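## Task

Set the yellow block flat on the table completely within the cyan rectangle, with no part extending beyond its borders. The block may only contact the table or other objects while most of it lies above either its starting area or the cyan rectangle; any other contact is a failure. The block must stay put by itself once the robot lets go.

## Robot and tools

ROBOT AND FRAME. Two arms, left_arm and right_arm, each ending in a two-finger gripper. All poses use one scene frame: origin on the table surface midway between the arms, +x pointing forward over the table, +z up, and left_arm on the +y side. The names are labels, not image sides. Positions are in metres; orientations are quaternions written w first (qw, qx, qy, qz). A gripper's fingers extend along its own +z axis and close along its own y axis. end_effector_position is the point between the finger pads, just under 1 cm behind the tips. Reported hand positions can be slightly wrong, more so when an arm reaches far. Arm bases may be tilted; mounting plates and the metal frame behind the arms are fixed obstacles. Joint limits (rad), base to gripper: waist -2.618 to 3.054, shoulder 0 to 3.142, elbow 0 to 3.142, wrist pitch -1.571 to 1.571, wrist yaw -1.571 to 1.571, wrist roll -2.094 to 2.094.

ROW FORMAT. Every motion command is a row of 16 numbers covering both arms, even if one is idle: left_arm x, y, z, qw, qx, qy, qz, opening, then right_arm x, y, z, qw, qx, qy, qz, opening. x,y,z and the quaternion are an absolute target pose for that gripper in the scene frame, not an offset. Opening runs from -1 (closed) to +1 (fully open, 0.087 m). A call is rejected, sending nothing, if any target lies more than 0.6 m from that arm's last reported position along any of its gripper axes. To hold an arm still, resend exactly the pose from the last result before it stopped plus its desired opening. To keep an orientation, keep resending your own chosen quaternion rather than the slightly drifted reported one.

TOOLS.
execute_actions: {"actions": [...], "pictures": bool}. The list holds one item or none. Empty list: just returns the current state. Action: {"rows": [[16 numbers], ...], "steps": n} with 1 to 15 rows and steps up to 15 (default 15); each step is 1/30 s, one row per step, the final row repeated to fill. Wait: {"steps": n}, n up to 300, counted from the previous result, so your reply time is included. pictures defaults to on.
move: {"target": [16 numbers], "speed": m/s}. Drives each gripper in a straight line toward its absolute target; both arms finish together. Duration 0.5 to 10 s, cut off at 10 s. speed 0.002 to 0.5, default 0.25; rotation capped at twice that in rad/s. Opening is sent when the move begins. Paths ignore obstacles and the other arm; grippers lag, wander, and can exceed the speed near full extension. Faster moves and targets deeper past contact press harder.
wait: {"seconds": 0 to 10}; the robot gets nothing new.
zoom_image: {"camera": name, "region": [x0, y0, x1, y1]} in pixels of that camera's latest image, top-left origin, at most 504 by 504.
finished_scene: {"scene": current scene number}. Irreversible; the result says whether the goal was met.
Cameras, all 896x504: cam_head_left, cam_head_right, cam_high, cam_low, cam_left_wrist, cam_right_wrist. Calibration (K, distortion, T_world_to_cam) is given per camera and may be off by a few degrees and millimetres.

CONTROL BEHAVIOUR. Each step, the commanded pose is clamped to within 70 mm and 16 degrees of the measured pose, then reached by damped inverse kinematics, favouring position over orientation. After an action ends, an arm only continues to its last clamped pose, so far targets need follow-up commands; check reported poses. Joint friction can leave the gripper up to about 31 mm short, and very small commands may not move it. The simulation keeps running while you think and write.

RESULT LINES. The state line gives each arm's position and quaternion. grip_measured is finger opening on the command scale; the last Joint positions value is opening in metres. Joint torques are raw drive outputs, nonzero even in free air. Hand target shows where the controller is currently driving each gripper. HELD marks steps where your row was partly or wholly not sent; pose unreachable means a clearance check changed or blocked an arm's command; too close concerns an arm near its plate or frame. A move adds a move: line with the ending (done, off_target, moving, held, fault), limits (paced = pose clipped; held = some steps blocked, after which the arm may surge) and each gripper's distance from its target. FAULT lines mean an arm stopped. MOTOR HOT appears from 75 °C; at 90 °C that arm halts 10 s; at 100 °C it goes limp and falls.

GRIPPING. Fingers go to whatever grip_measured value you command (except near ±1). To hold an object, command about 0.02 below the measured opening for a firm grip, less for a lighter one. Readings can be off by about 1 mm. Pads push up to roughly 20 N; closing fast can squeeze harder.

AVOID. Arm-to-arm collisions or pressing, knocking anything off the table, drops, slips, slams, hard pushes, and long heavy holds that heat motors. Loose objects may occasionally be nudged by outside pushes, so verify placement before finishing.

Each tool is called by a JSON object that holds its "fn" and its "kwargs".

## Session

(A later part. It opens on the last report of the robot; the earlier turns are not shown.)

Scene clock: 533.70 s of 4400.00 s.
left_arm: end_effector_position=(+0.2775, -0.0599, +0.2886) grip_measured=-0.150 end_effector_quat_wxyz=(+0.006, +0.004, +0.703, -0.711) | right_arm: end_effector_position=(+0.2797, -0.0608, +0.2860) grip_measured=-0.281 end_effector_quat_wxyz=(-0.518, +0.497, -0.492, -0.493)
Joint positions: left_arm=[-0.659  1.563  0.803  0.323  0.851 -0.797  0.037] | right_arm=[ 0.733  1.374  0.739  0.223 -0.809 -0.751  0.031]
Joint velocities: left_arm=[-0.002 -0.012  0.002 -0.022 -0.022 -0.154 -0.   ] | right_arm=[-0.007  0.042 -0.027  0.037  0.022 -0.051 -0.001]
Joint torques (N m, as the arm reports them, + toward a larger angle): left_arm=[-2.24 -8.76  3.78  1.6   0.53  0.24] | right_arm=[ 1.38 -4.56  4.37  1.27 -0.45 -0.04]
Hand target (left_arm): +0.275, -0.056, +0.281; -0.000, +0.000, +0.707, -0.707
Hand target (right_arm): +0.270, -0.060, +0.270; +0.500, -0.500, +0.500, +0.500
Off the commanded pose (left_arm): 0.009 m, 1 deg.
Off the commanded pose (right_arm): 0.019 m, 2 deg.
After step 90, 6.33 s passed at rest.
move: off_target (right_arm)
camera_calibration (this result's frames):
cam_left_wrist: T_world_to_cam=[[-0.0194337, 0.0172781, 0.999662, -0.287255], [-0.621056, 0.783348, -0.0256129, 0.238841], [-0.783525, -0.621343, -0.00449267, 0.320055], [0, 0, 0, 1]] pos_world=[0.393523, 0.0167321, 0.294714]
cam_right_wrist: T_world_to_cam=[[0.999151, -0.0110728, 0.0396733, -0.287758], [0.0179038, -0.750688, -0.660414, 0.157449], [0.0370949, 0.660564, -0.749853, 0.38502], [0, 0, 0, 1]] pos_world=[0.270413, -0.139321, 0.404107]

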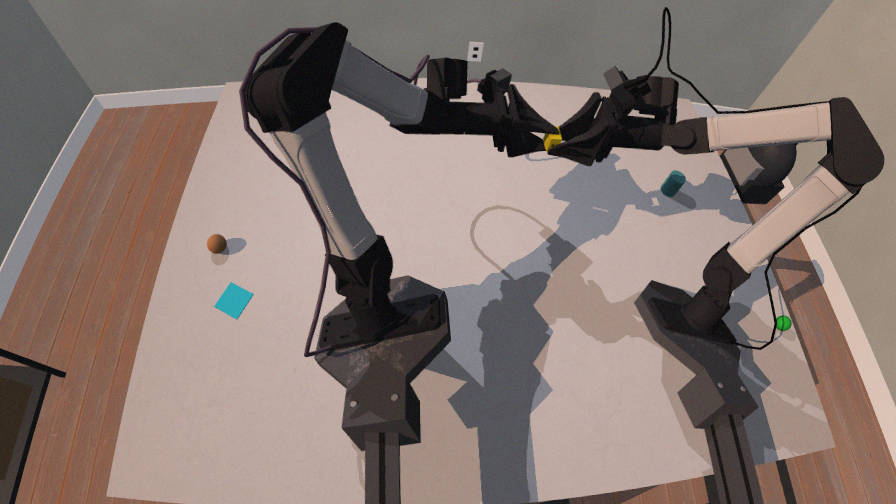

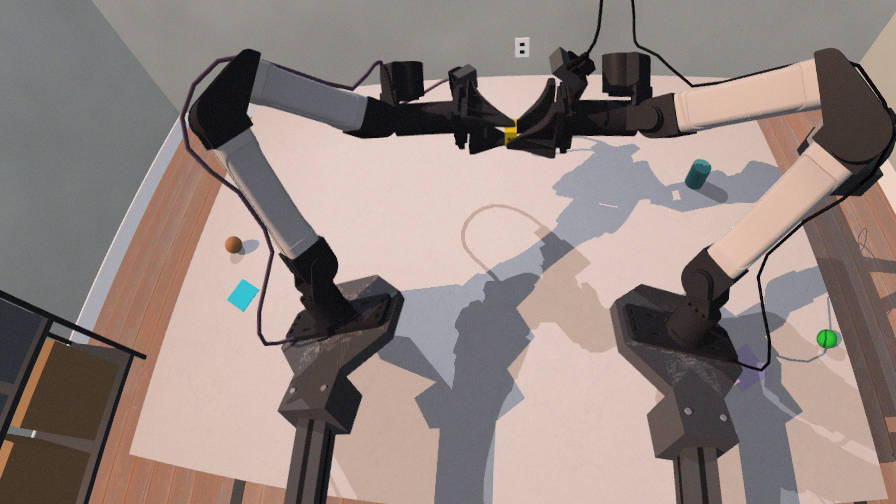

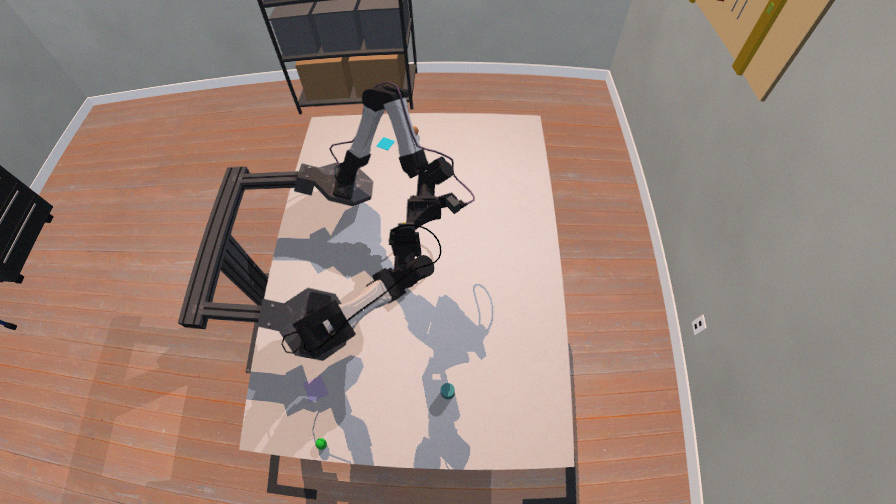

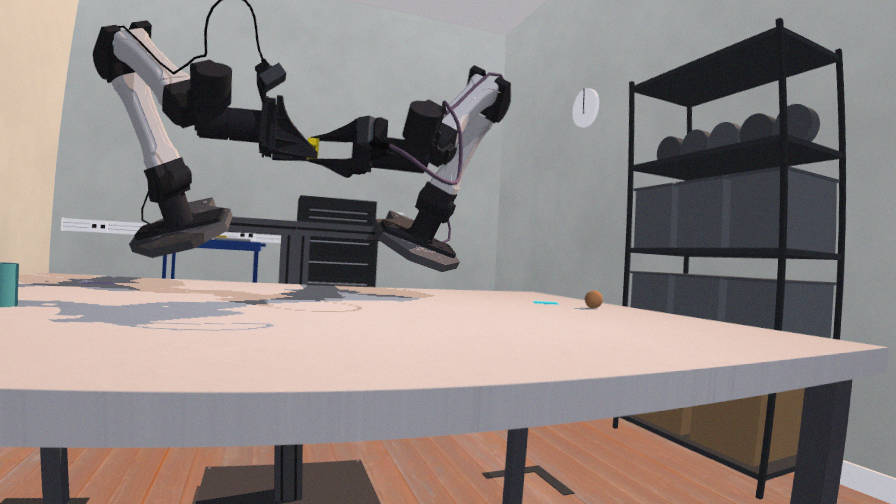

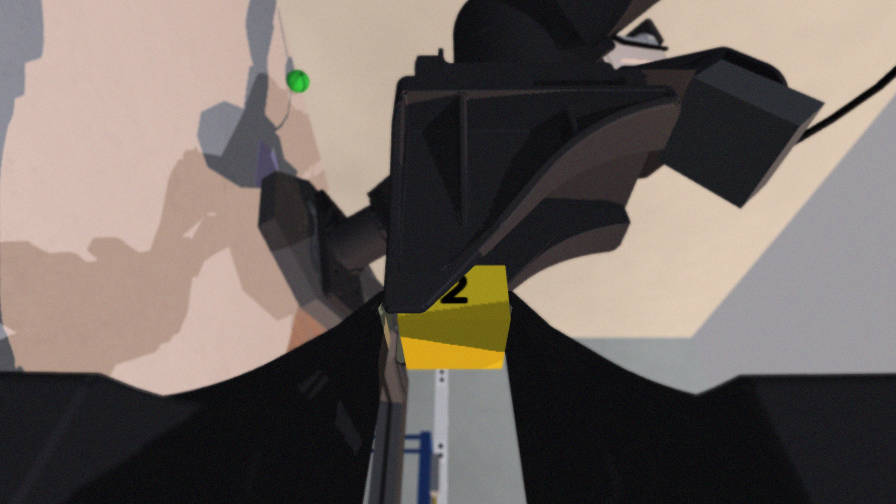

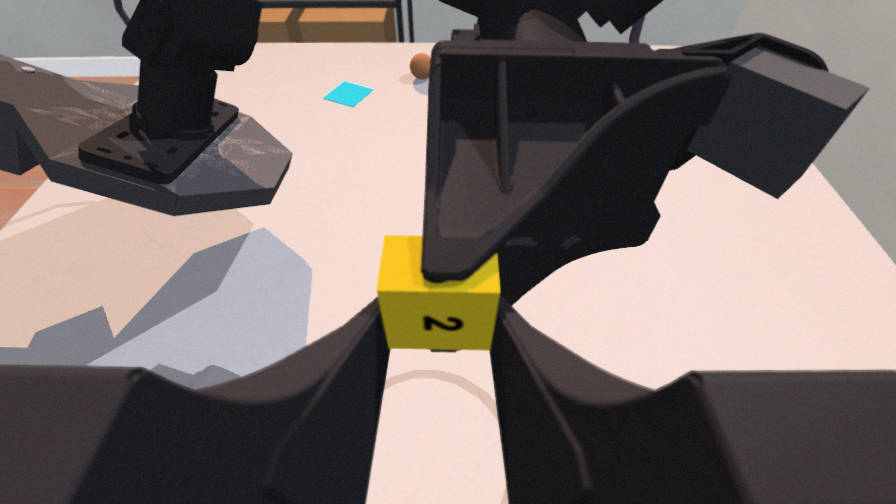

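{"fn": "move", "kwargs": {"target": [0.275,-0.056,0.289,0,0,0.707,-0.707,-0.2,0.27,-0.06,0.27,0.5,-0.5,0.5,0.5,-0.305], "speed": 0.02}}

Scene clock: 548.83 s of 4400.00 s.
left_arm: end_effector_position=(+0.2767, -0.0598, +0.2882) grip_measured=-0.198 end_effector_quat_wxyz=(+0.003, +0.004, +0.704, -0.710) | right_arm: end_effector_position=(+0.2792, -0.0609, +0.2851) grip_measured=-0.281 end_effector_quat_wxyz=(-0.516, +0.498, -0.493, -0.493)
Joint positions: left_arm=[-0.659  1.563  0.803  0.319  0.852 -0.798  0.035] | right_arm=[ 0.733  1.374  0.739  0.218 -0.808 -0.753  0.031]
Joint velocities: left_arm=[ 0.002 -0.017  0.017  0.095 -0.051 -0.037 -0.001] | right_arm=[ 0.007 -0.002  0.007  0.022  0.022  0.007  0.   ]
Joint torques (N m, as the arm reports them, + toward a larger angle): left_arm=[ -3.3  -10.56   4.5    1.38   0.41   0.16] | right_arm=[ 1.37 -4.55  4.38  1.32 -0.47 -0.01]
Hand target (left_arm): +0.275, -0.056, +0.289; -0.000, -0.000, +0.707, -0.707
Hand target (right_arm): +0.270, -0.060, +0.270; +0.500, -0.500, +0.500, +0.500
Off the commanded pose (left_arm): 0.004 m, 1 deg.
Off the commanded pose (right_arm): 0.018 m, 2 deg.
After step 90, 10.83 s passed at rest.
move: off_target (right_arm)
camera_calibration (this result's frames):
cam_left_wrist: T_world_to_cam=[[-0.0148239, 0.015939, 0.999763, -0.288293], [-0.618849, 0.785211, -0.0216944, 0.236599], [-0.78537, -0.619024, -0.001776, 0.319356], [0, 0, 0, 1]] pos_world=[0.392958, 0.0165038, 0.293925]
cam_right_wrist: T_world_to_cam=[[0.99923, -0.00978111, 0.0379882, -0.286676], [0.0176362, -0.753005, -0.657779, 0.155952], [0.0350391, 0.657942, -0.752253, 0.385535], [0, 0, 0, 1]] pos_world=[0.270196, -0.139031, 0.403492]

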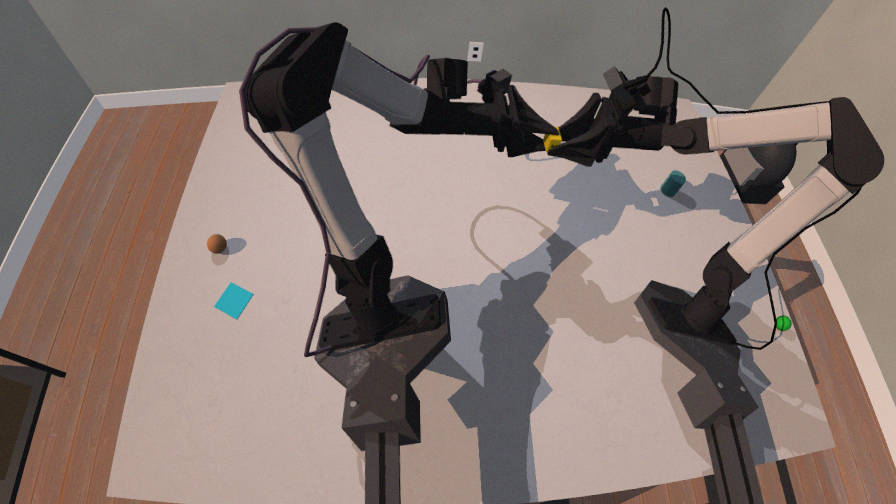

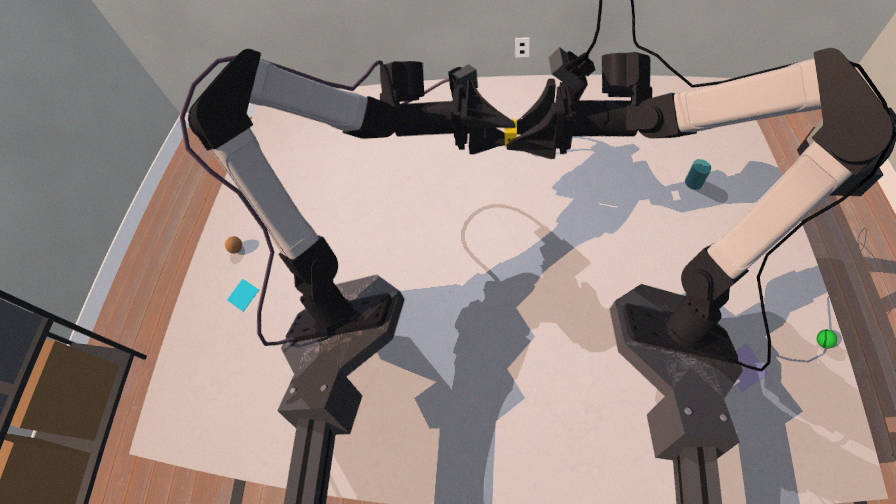

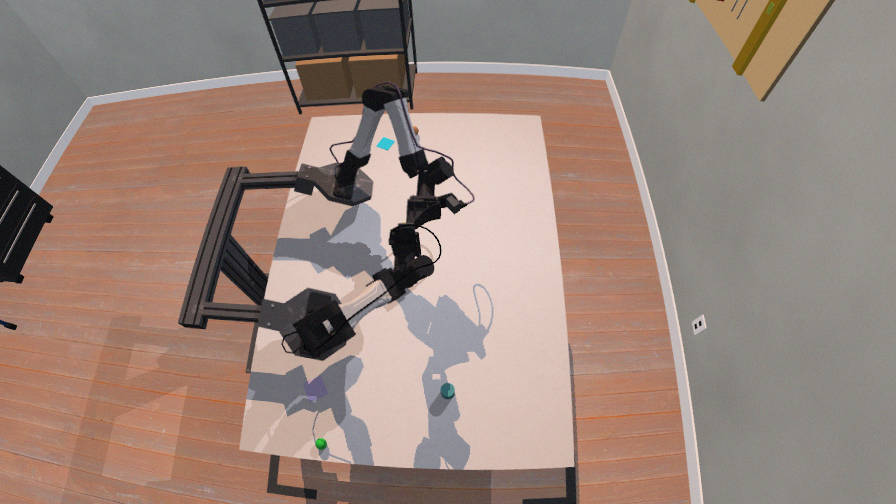

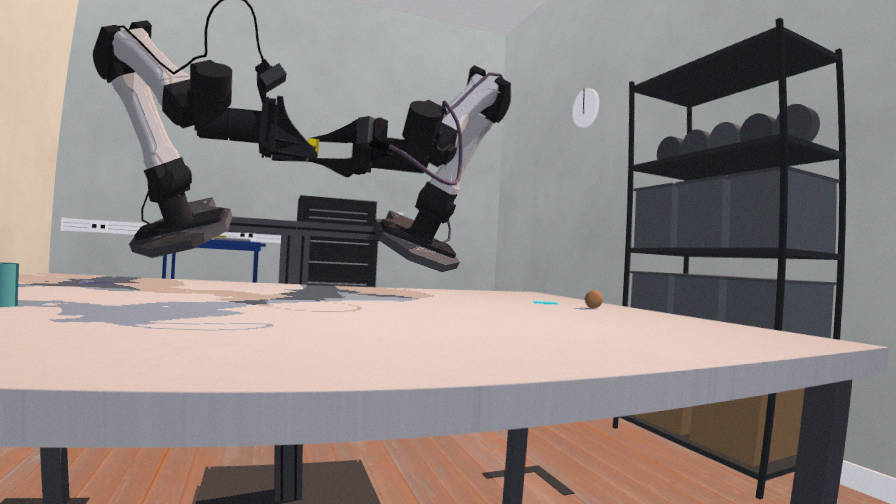

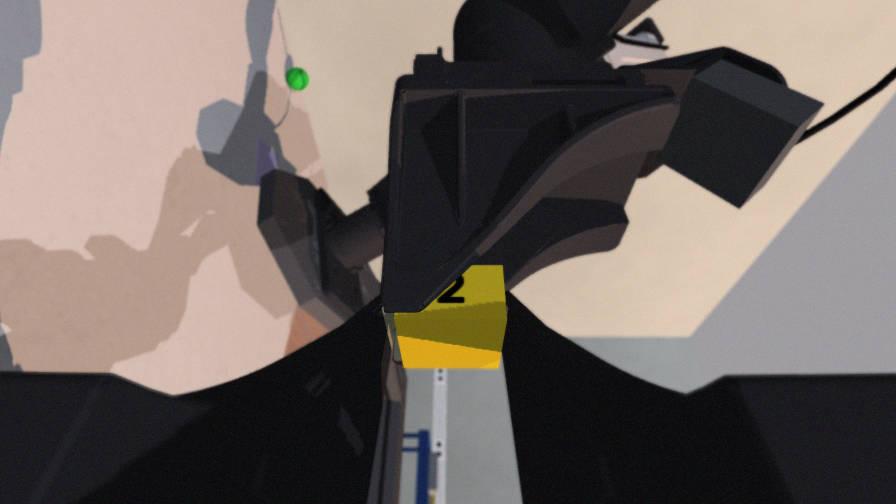

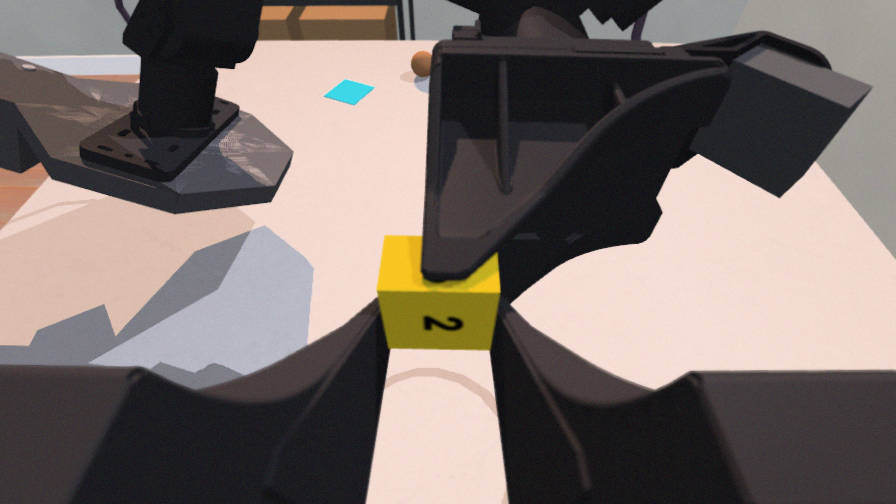

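{"fn": "move", "kwargs": {"target": [0.275,-0.056,0.296,0,0,0.707,-0.707,-0.2,0.27,-0.06,0.27,0.5,-0.5,0.5,0.5,-0.305], "speed": 0.01}}

Scene clock: 558.80 s of 4400.00 s.
left_arm: end_effector_position=(+0.2752, -0.0591, +0.2888) grip_measured=-0.199 end_effector_quat_wxyz=(-0.000, +0.001, +0.708, -0.706) | right_arm: end_effector_position=(+0.2777, -0.0608, +0.2853) grip_measured=-0.281 end_effector_quat_wxyz=(-0.515, +0.498, -0.491, -0.496)
Joint positions: left_arm=[-0.662  1.553  0.803  0.298  0.842 -0.8    0.035] | right_arm=[ 0.733  1.374  0.739  0.214 -0.814 -0.753  0.031]
Joint velocities: left_arm=[-0.007 -0.002 -0.027 -0.081 -0.037 -0.007  0.   ] | right_arm=[-0.027  0.017 -0.007  0.022  0.022  0.007 -0.   ]
Joint torques (N m, as the arm reports them, + toward a larger angle): left_arm=[ -3.82 -11.09   5.29   1.38   0.43   0.12] | right_arm=[ 1.37 -4.56  4.35  1.34 -0.41 -0.01]
Hand target (left_arm): +0.275, -0.056, +0.296; +0.000, -0.000, +0.707, -0.707
Hand target (right_arm): +0.270, -0.060, +0.270; +0.500, -0.500, +0.500, +0.500
Off the commanded pose (left_arm): 0.008 m, 0 deg.
Off the commanded pose (right_arm): 0.017 m, 2 deg.
After step 90, 4.80 s passed at rest.
move: off_target (right_arm)
camera_calibration (this result's frames):
cam_left_wrist: T_world_to_cam=[[-0.00601178, 0.00493034, 0.99997, -0.292027], [-0.618526, 0.785727, -0.00759258, 0.231062], [-0.785741, -0.618553, -0.00167407, 0.318722], [0, 0, 0, 1]] pos_world=[0.391596, 0.0170347, 0.294306]
cam_right_wrist: T_world_to_cam=[[0.999369, -0.00322312, 0.0353794, -0.28412], [0.0209285, -0.75131, -0.659617, 0.155914], [0.0287069, 0.659941, -0.750769, 0.387111], [0, 0, 0, 1]] pos_world=[0.269565, -0.139247, 0.403526]

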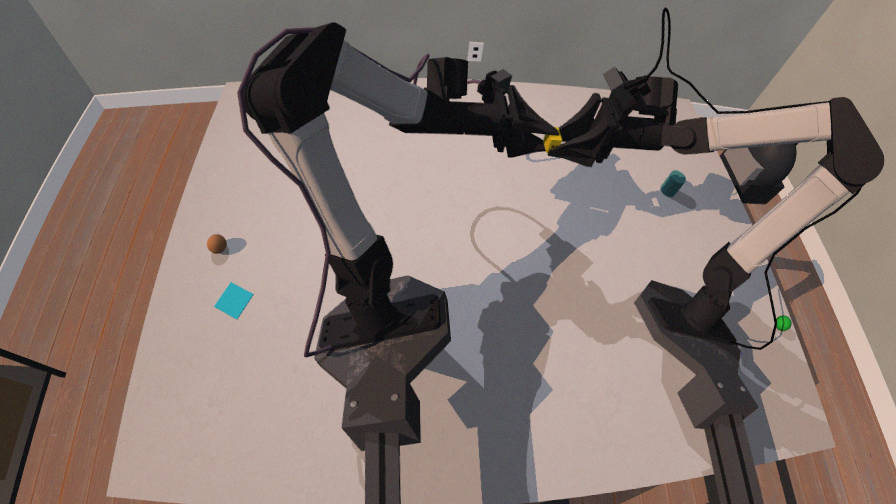

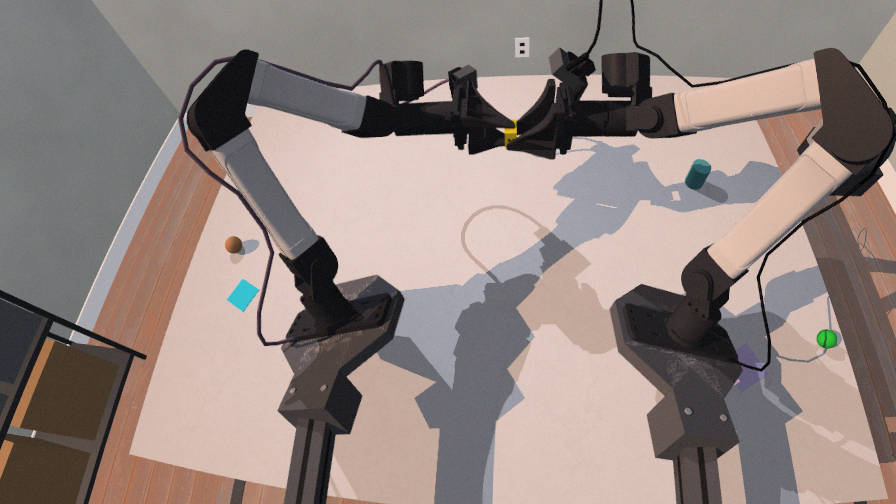

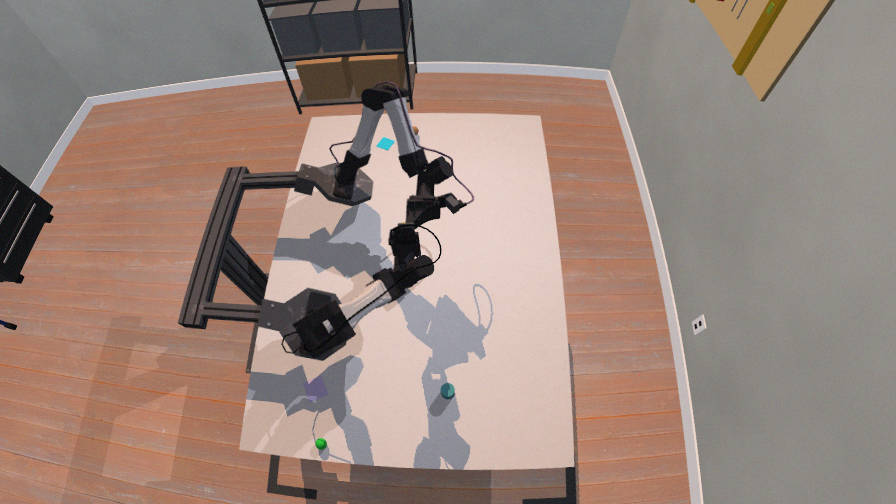

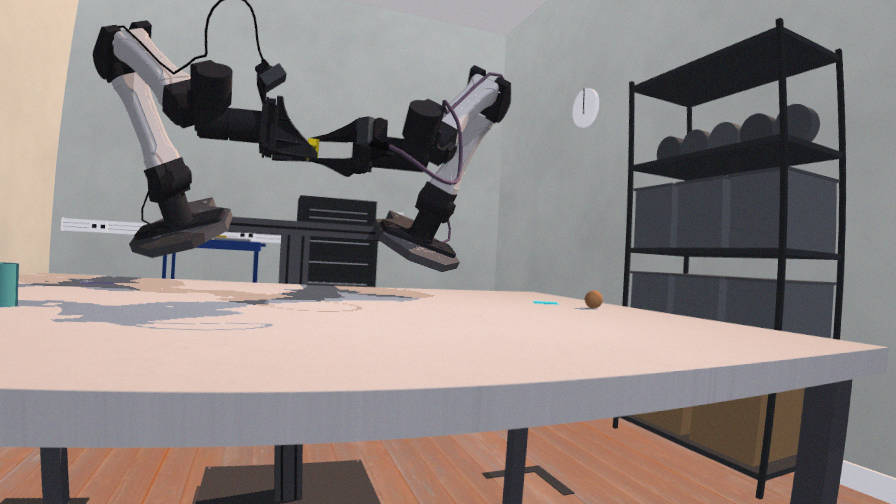

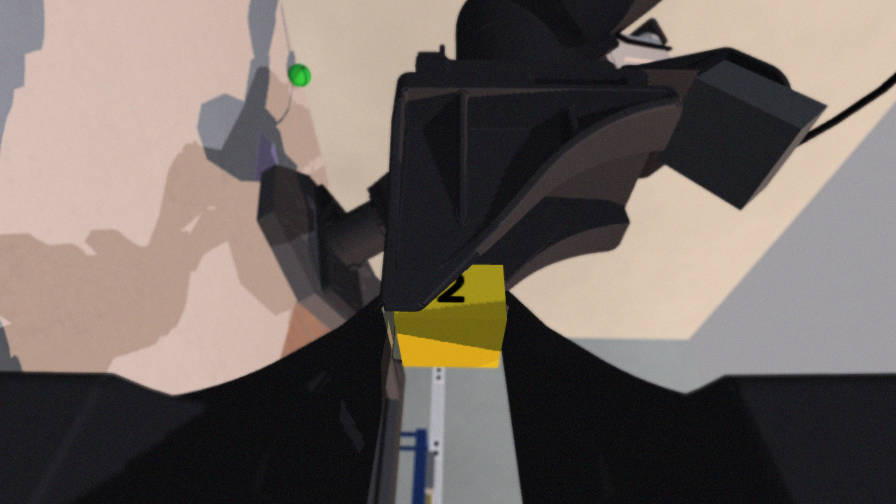

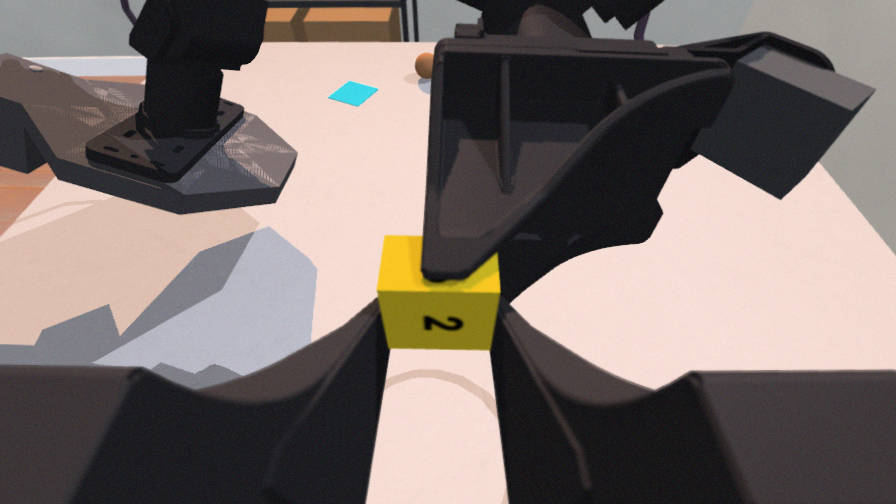

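{"fn": "zoom_image", "kwargs": {"camera": "cam_left_wrist", "region": [340,230,560,400]}}

{"fn": "zoom_image", "kwargs": {"camera": "cam_low", "region": [270,110,370,190]}}

Region (340, 230, 560, 400) of cam_left_wrist's 896x504 image, scaled by 2.291, with more detail than that image has; it fills the top 389 rows of this view, and the rest is white.

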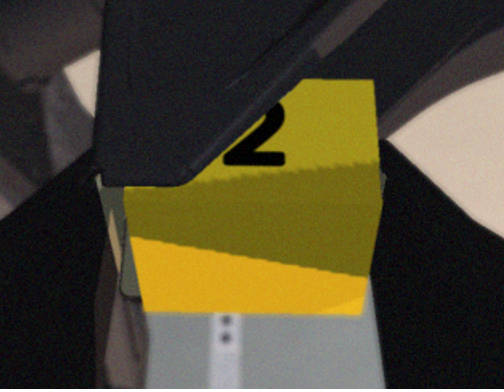

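Region (270, 110, 370, 190) of cam_low's 896x504 image, scaled by 5.040, with more detail than that image has; it fills the top 403 rows of this view, and the rest is white.

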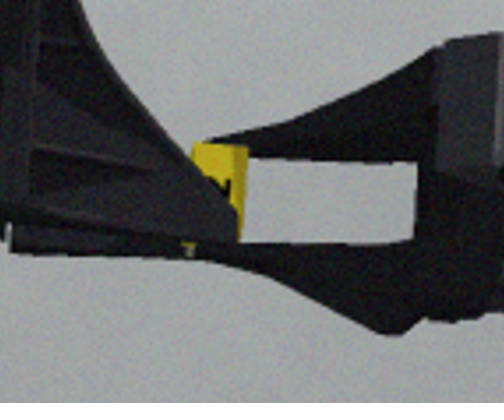

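{"fn": "move", "kwargs": {"target": [0.266,-0.053,0.288,0,0,0.707,-0.707,-0.1,0.27,-0.06,0.27,0.5,-0.5,0.5,0.5,-0.305], "speed": 0.01}}

Scene clock: 601.70 s of 4400.00 s.
left_arm: end_effector_position=(+0.2690, -0.0568, +0.2860) grip_measured=-0.100 end_effector_quat_wxyz=(-0.000, +0.001, +0.708, -0.706) | right_arm: end_effector_position=(+0.2766, -0.0609, +0.2845) grip_measured=-0.281 end_effector_quat_wxyz=(-0.512, +0.498, -0.492, -0.497)
Joint positions: left_arm=[-0.662  1.539  0.771  0.315  0.841 -0.8    0.039] | right_arm=[ 0.733  1.374  0.739  0.208 -0.815 -0.753  0.031]
Joint velocities: left_arm=[ 0.002  0.012 -0.012 -0.037 -0.051  0.007 -0.   ] | right_arm=[ 0.007  0.012 -0.012 -0.007 -0.007 -0.11   0.   ]
Joint torques (N m, as the arm reports them, + toward a larger angle): left_arm=[ -3.29 -10.39   3.8    1.62   0.48   0.17] | right_arm=[ 1.36 -4.57  4.37  1.39 -0.41 -0.02]
Hand target (left_arm): +0.266, -0.053, +0.288; -0.000, +0.000, +0.707, -0.707
Hand target (right_arm): +0.270, -0.060, +0.270; +0.500, -0.500, +0.500, +0.500
Off the commanded pose (left_arm): 0.005 m, 0 deg.
Off the commanded pose (right_arm): 0.016 m, 2 deg.
After step 90, 37.90 s passed at rest.
move: off_target (right_arm)
camera_calibration (this result's frames):
cam_left_wrist: T_world_to_cam=[[-0.00544314, 0.00429956, 0.999976, -0.289457], [-0.618469, 0.785781, -0.00674508, 0.225122], [-0.785791, -0.618491, -0.00161797, 0.315254], [0, 0, 0, 1]] pos_world=[0.385379, 0.0193298, 0.291479]
cam_right_wrist: T_world_to_cam=[[0.999519, 0.00058417, 0.0309953, -0.281531], [0.0208436, -0.752758, -0.657967, 0.154853], [0.0229476, 0.658297, -0.752408, 0.388579], [0, 0, 0, 1]] pos_world=[0.269251, -0.139069, 0.402984]

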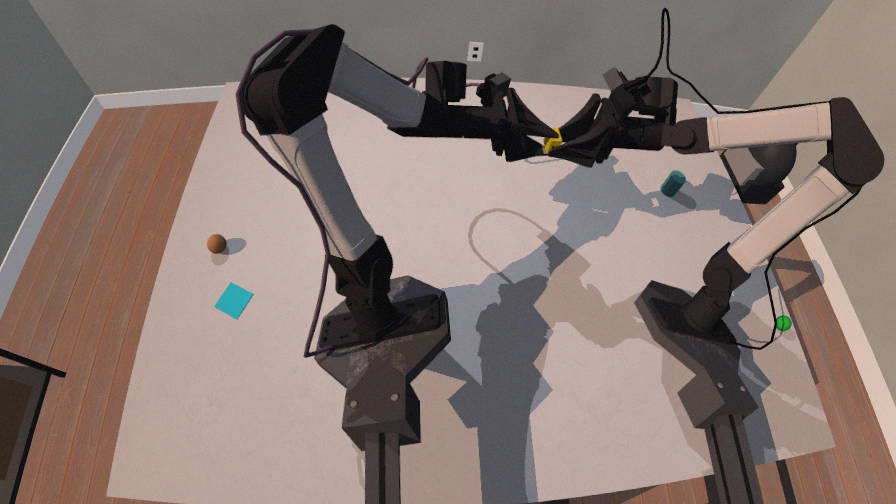

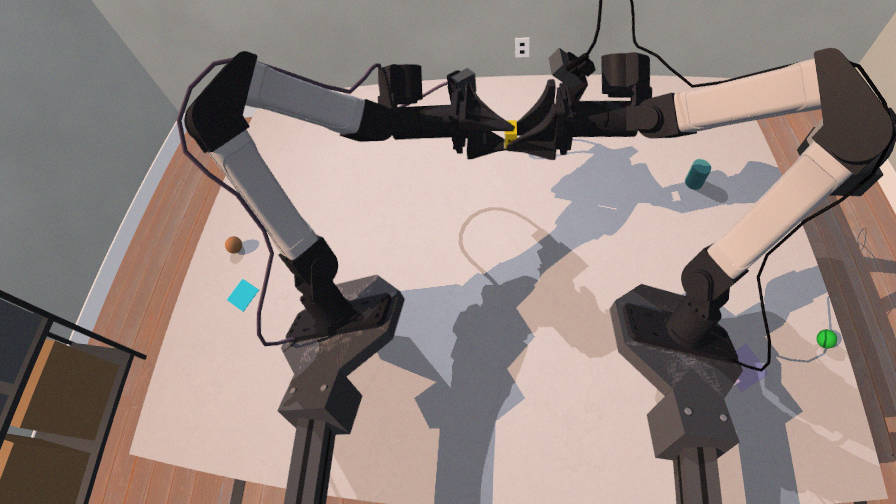

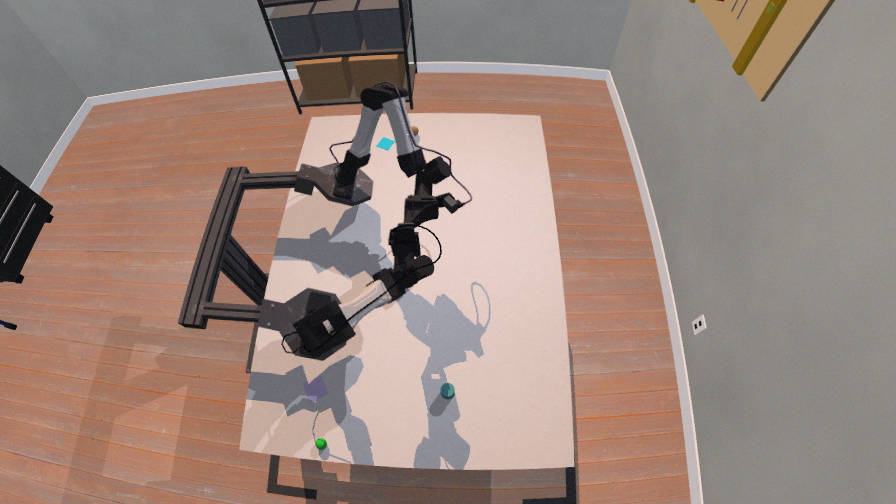

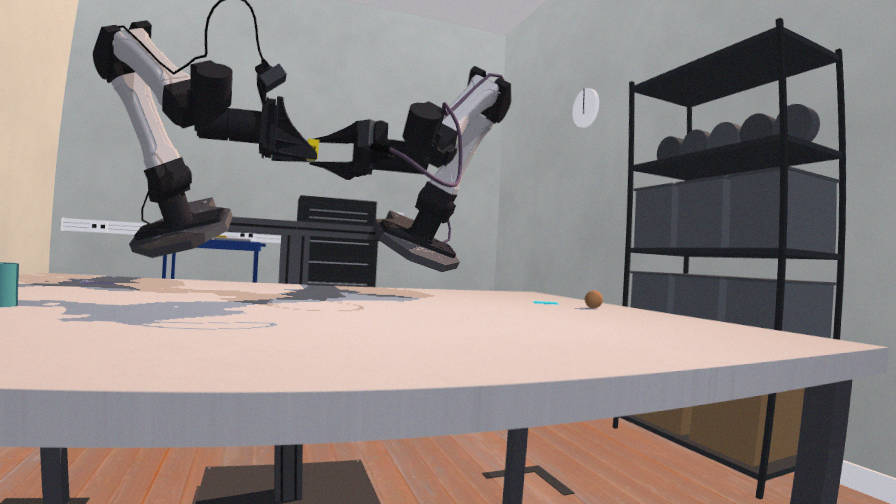

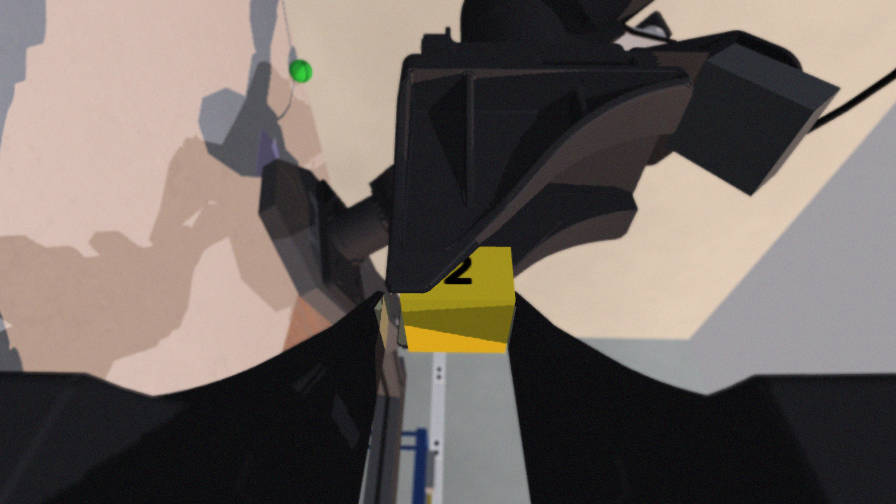

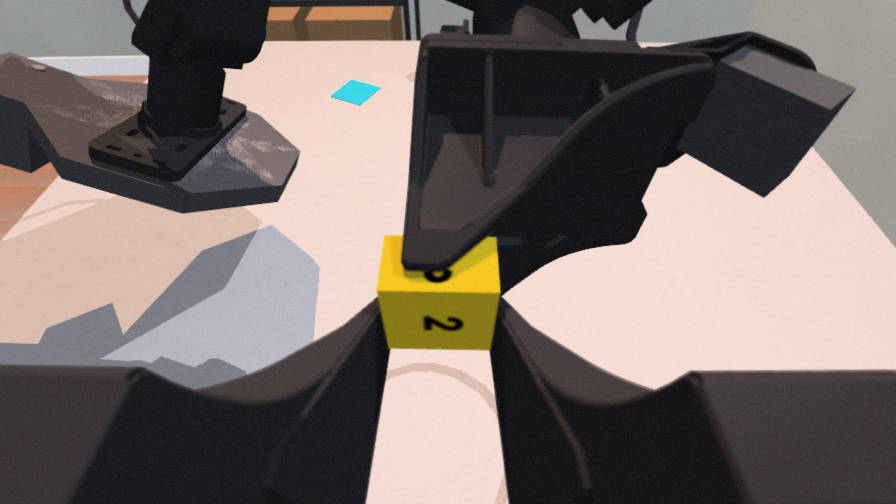

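{"fn": "move", "kwargs": {"target": [0.266,-0.053,0.295,0,0,0.707,-0.707,-0.1,0.27,-0.06,0.27,0.5,-0.5,0.5,0.5,-0.305], "speed": 0.01}}

Scene clock: 617.73 s of 4400.00 s.
left_arm: end_effector_position=(+0.2698, -0.0543, +0.2908) grip_measured=-0.100 end_effector_quat_wxyz=(+0.004, +0.001, +0.706, -0.708) | right_arm: end_effector_position=(+0.2766, -0.0609, +0.2845) grip_measured=-0.281 end_effector_quat_wxyz=(-0.512, +0.498, -0.492, -0.497)
Joint positions: left_arm=[-0.662  1.521  0.771  0.306  0.841 -0.8    0.039] | right_arm=[ 0.733  1.374  0.739  0.208 -0.815 -0.753  0.031]
Joint velocities: left_arm=[ 0.002 -0.007 -0.002  0.022  0.037 -0.037 -0.   ] | right_arm=[ 0.002 -0.012 -0.007 -0.037 -0.066 -0.022  0.001]
Joint torques (N m, as the arm reports them, + toward a larger angle): left_arm=[ -4.16 -10.28   4.54   1.48   0.37   0.1 ] | right_arm=[ 1.36 -4.59  4.37  1.38 -0.41 -0.02]
Hand target (left_arm): +0.266, -0.053, +0.295; -0.000, -0.000, +0.707, -0.707
Hand target (right_arm): +0.270, -0.060, +0.270; +0.500, -0.500, +0.500, +0.500
Off the commanded pose (left_arm): 0.006 m, 0 deg.
Off the commanded pose (right_arm): 0.016 m, 2 deg.
After step 90, 11.20 s passed at rest.
move: off_target (right_arm)
camera_calibration (this result's frames):
cam_left_wrist: T_world_to_cam=[[-0.0124927, 0.00901235, 0.999881, -0.292151], [-0.621988, 0.782887, -0.0148277, 0.226841], [-0.782927, -0.622099, -0.00417477, 0.317211], [0, 0, 0, 1]] pos_world=[0.385795, 0.0223787, 0.296804]
cam_right_wrist: T_world_to_cam=[[0.999519, 0.00058417, 0.0309953, -0.281531], [0.0208436, -0.752758, -0.657967, 0.154853], [0.0229476, 0.658297, -0.752408, 0.388579], [0, 0, 0, 1]] pos_world=[0.269251, -0.139069, 0.402984]

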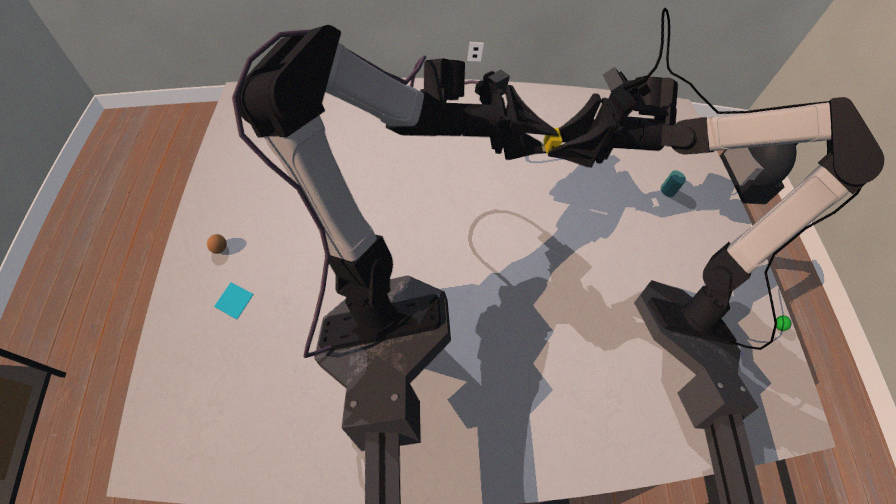

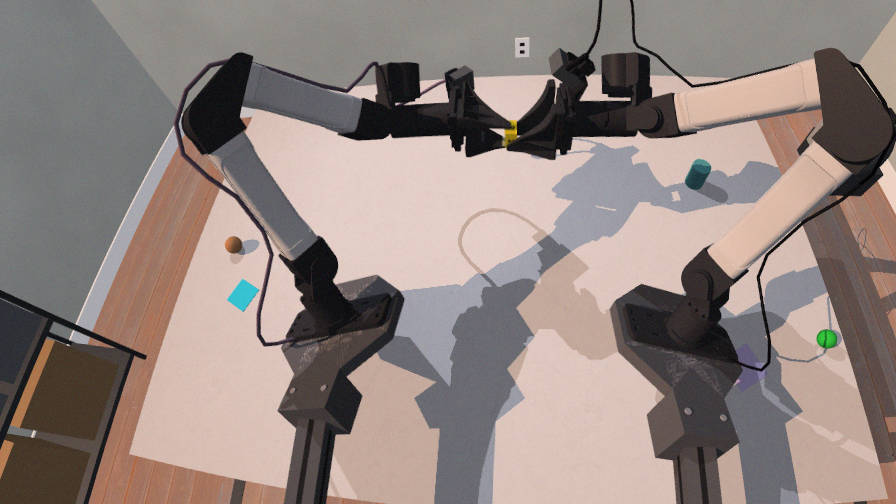

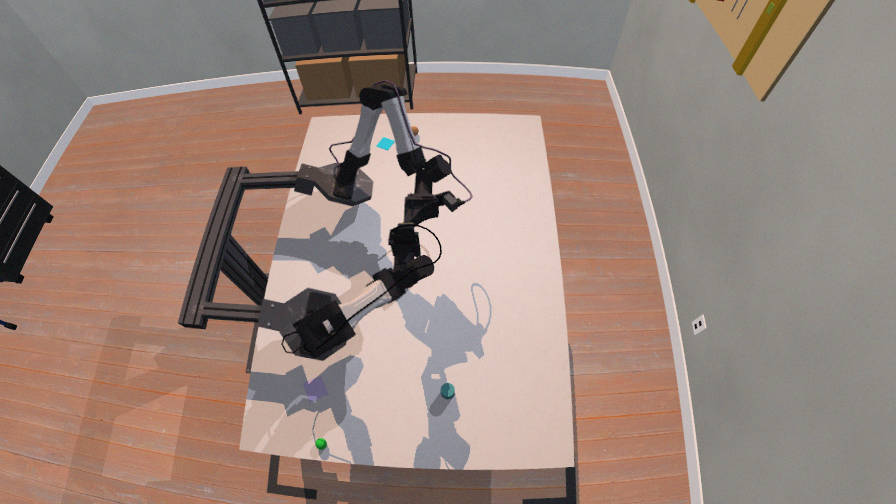

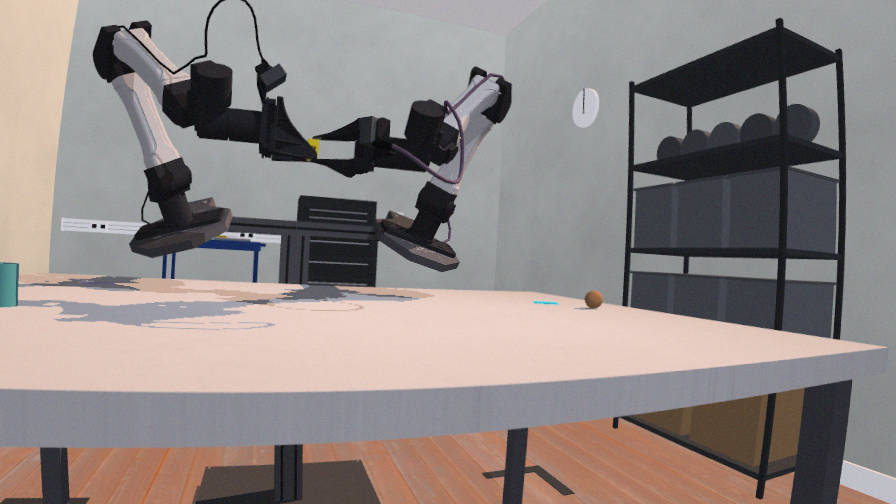

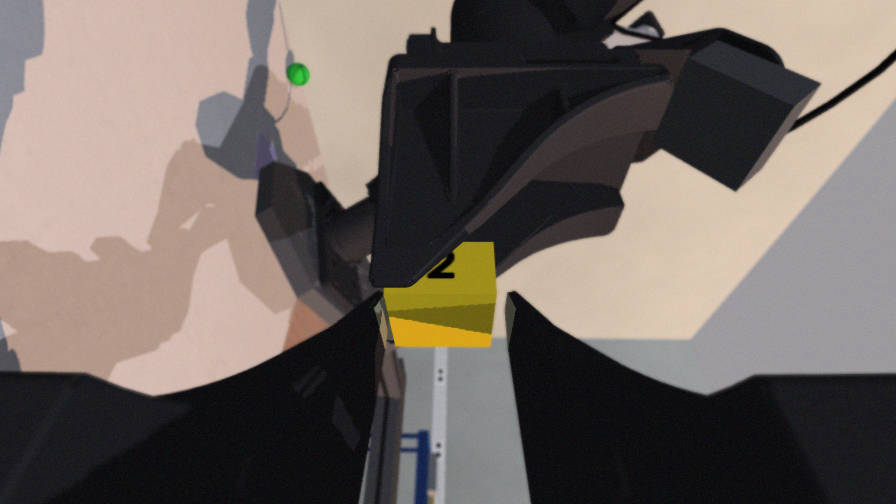

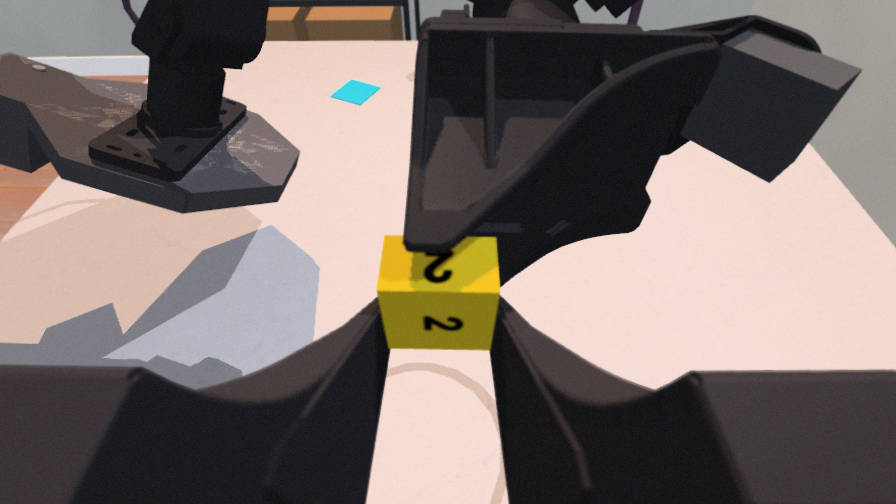

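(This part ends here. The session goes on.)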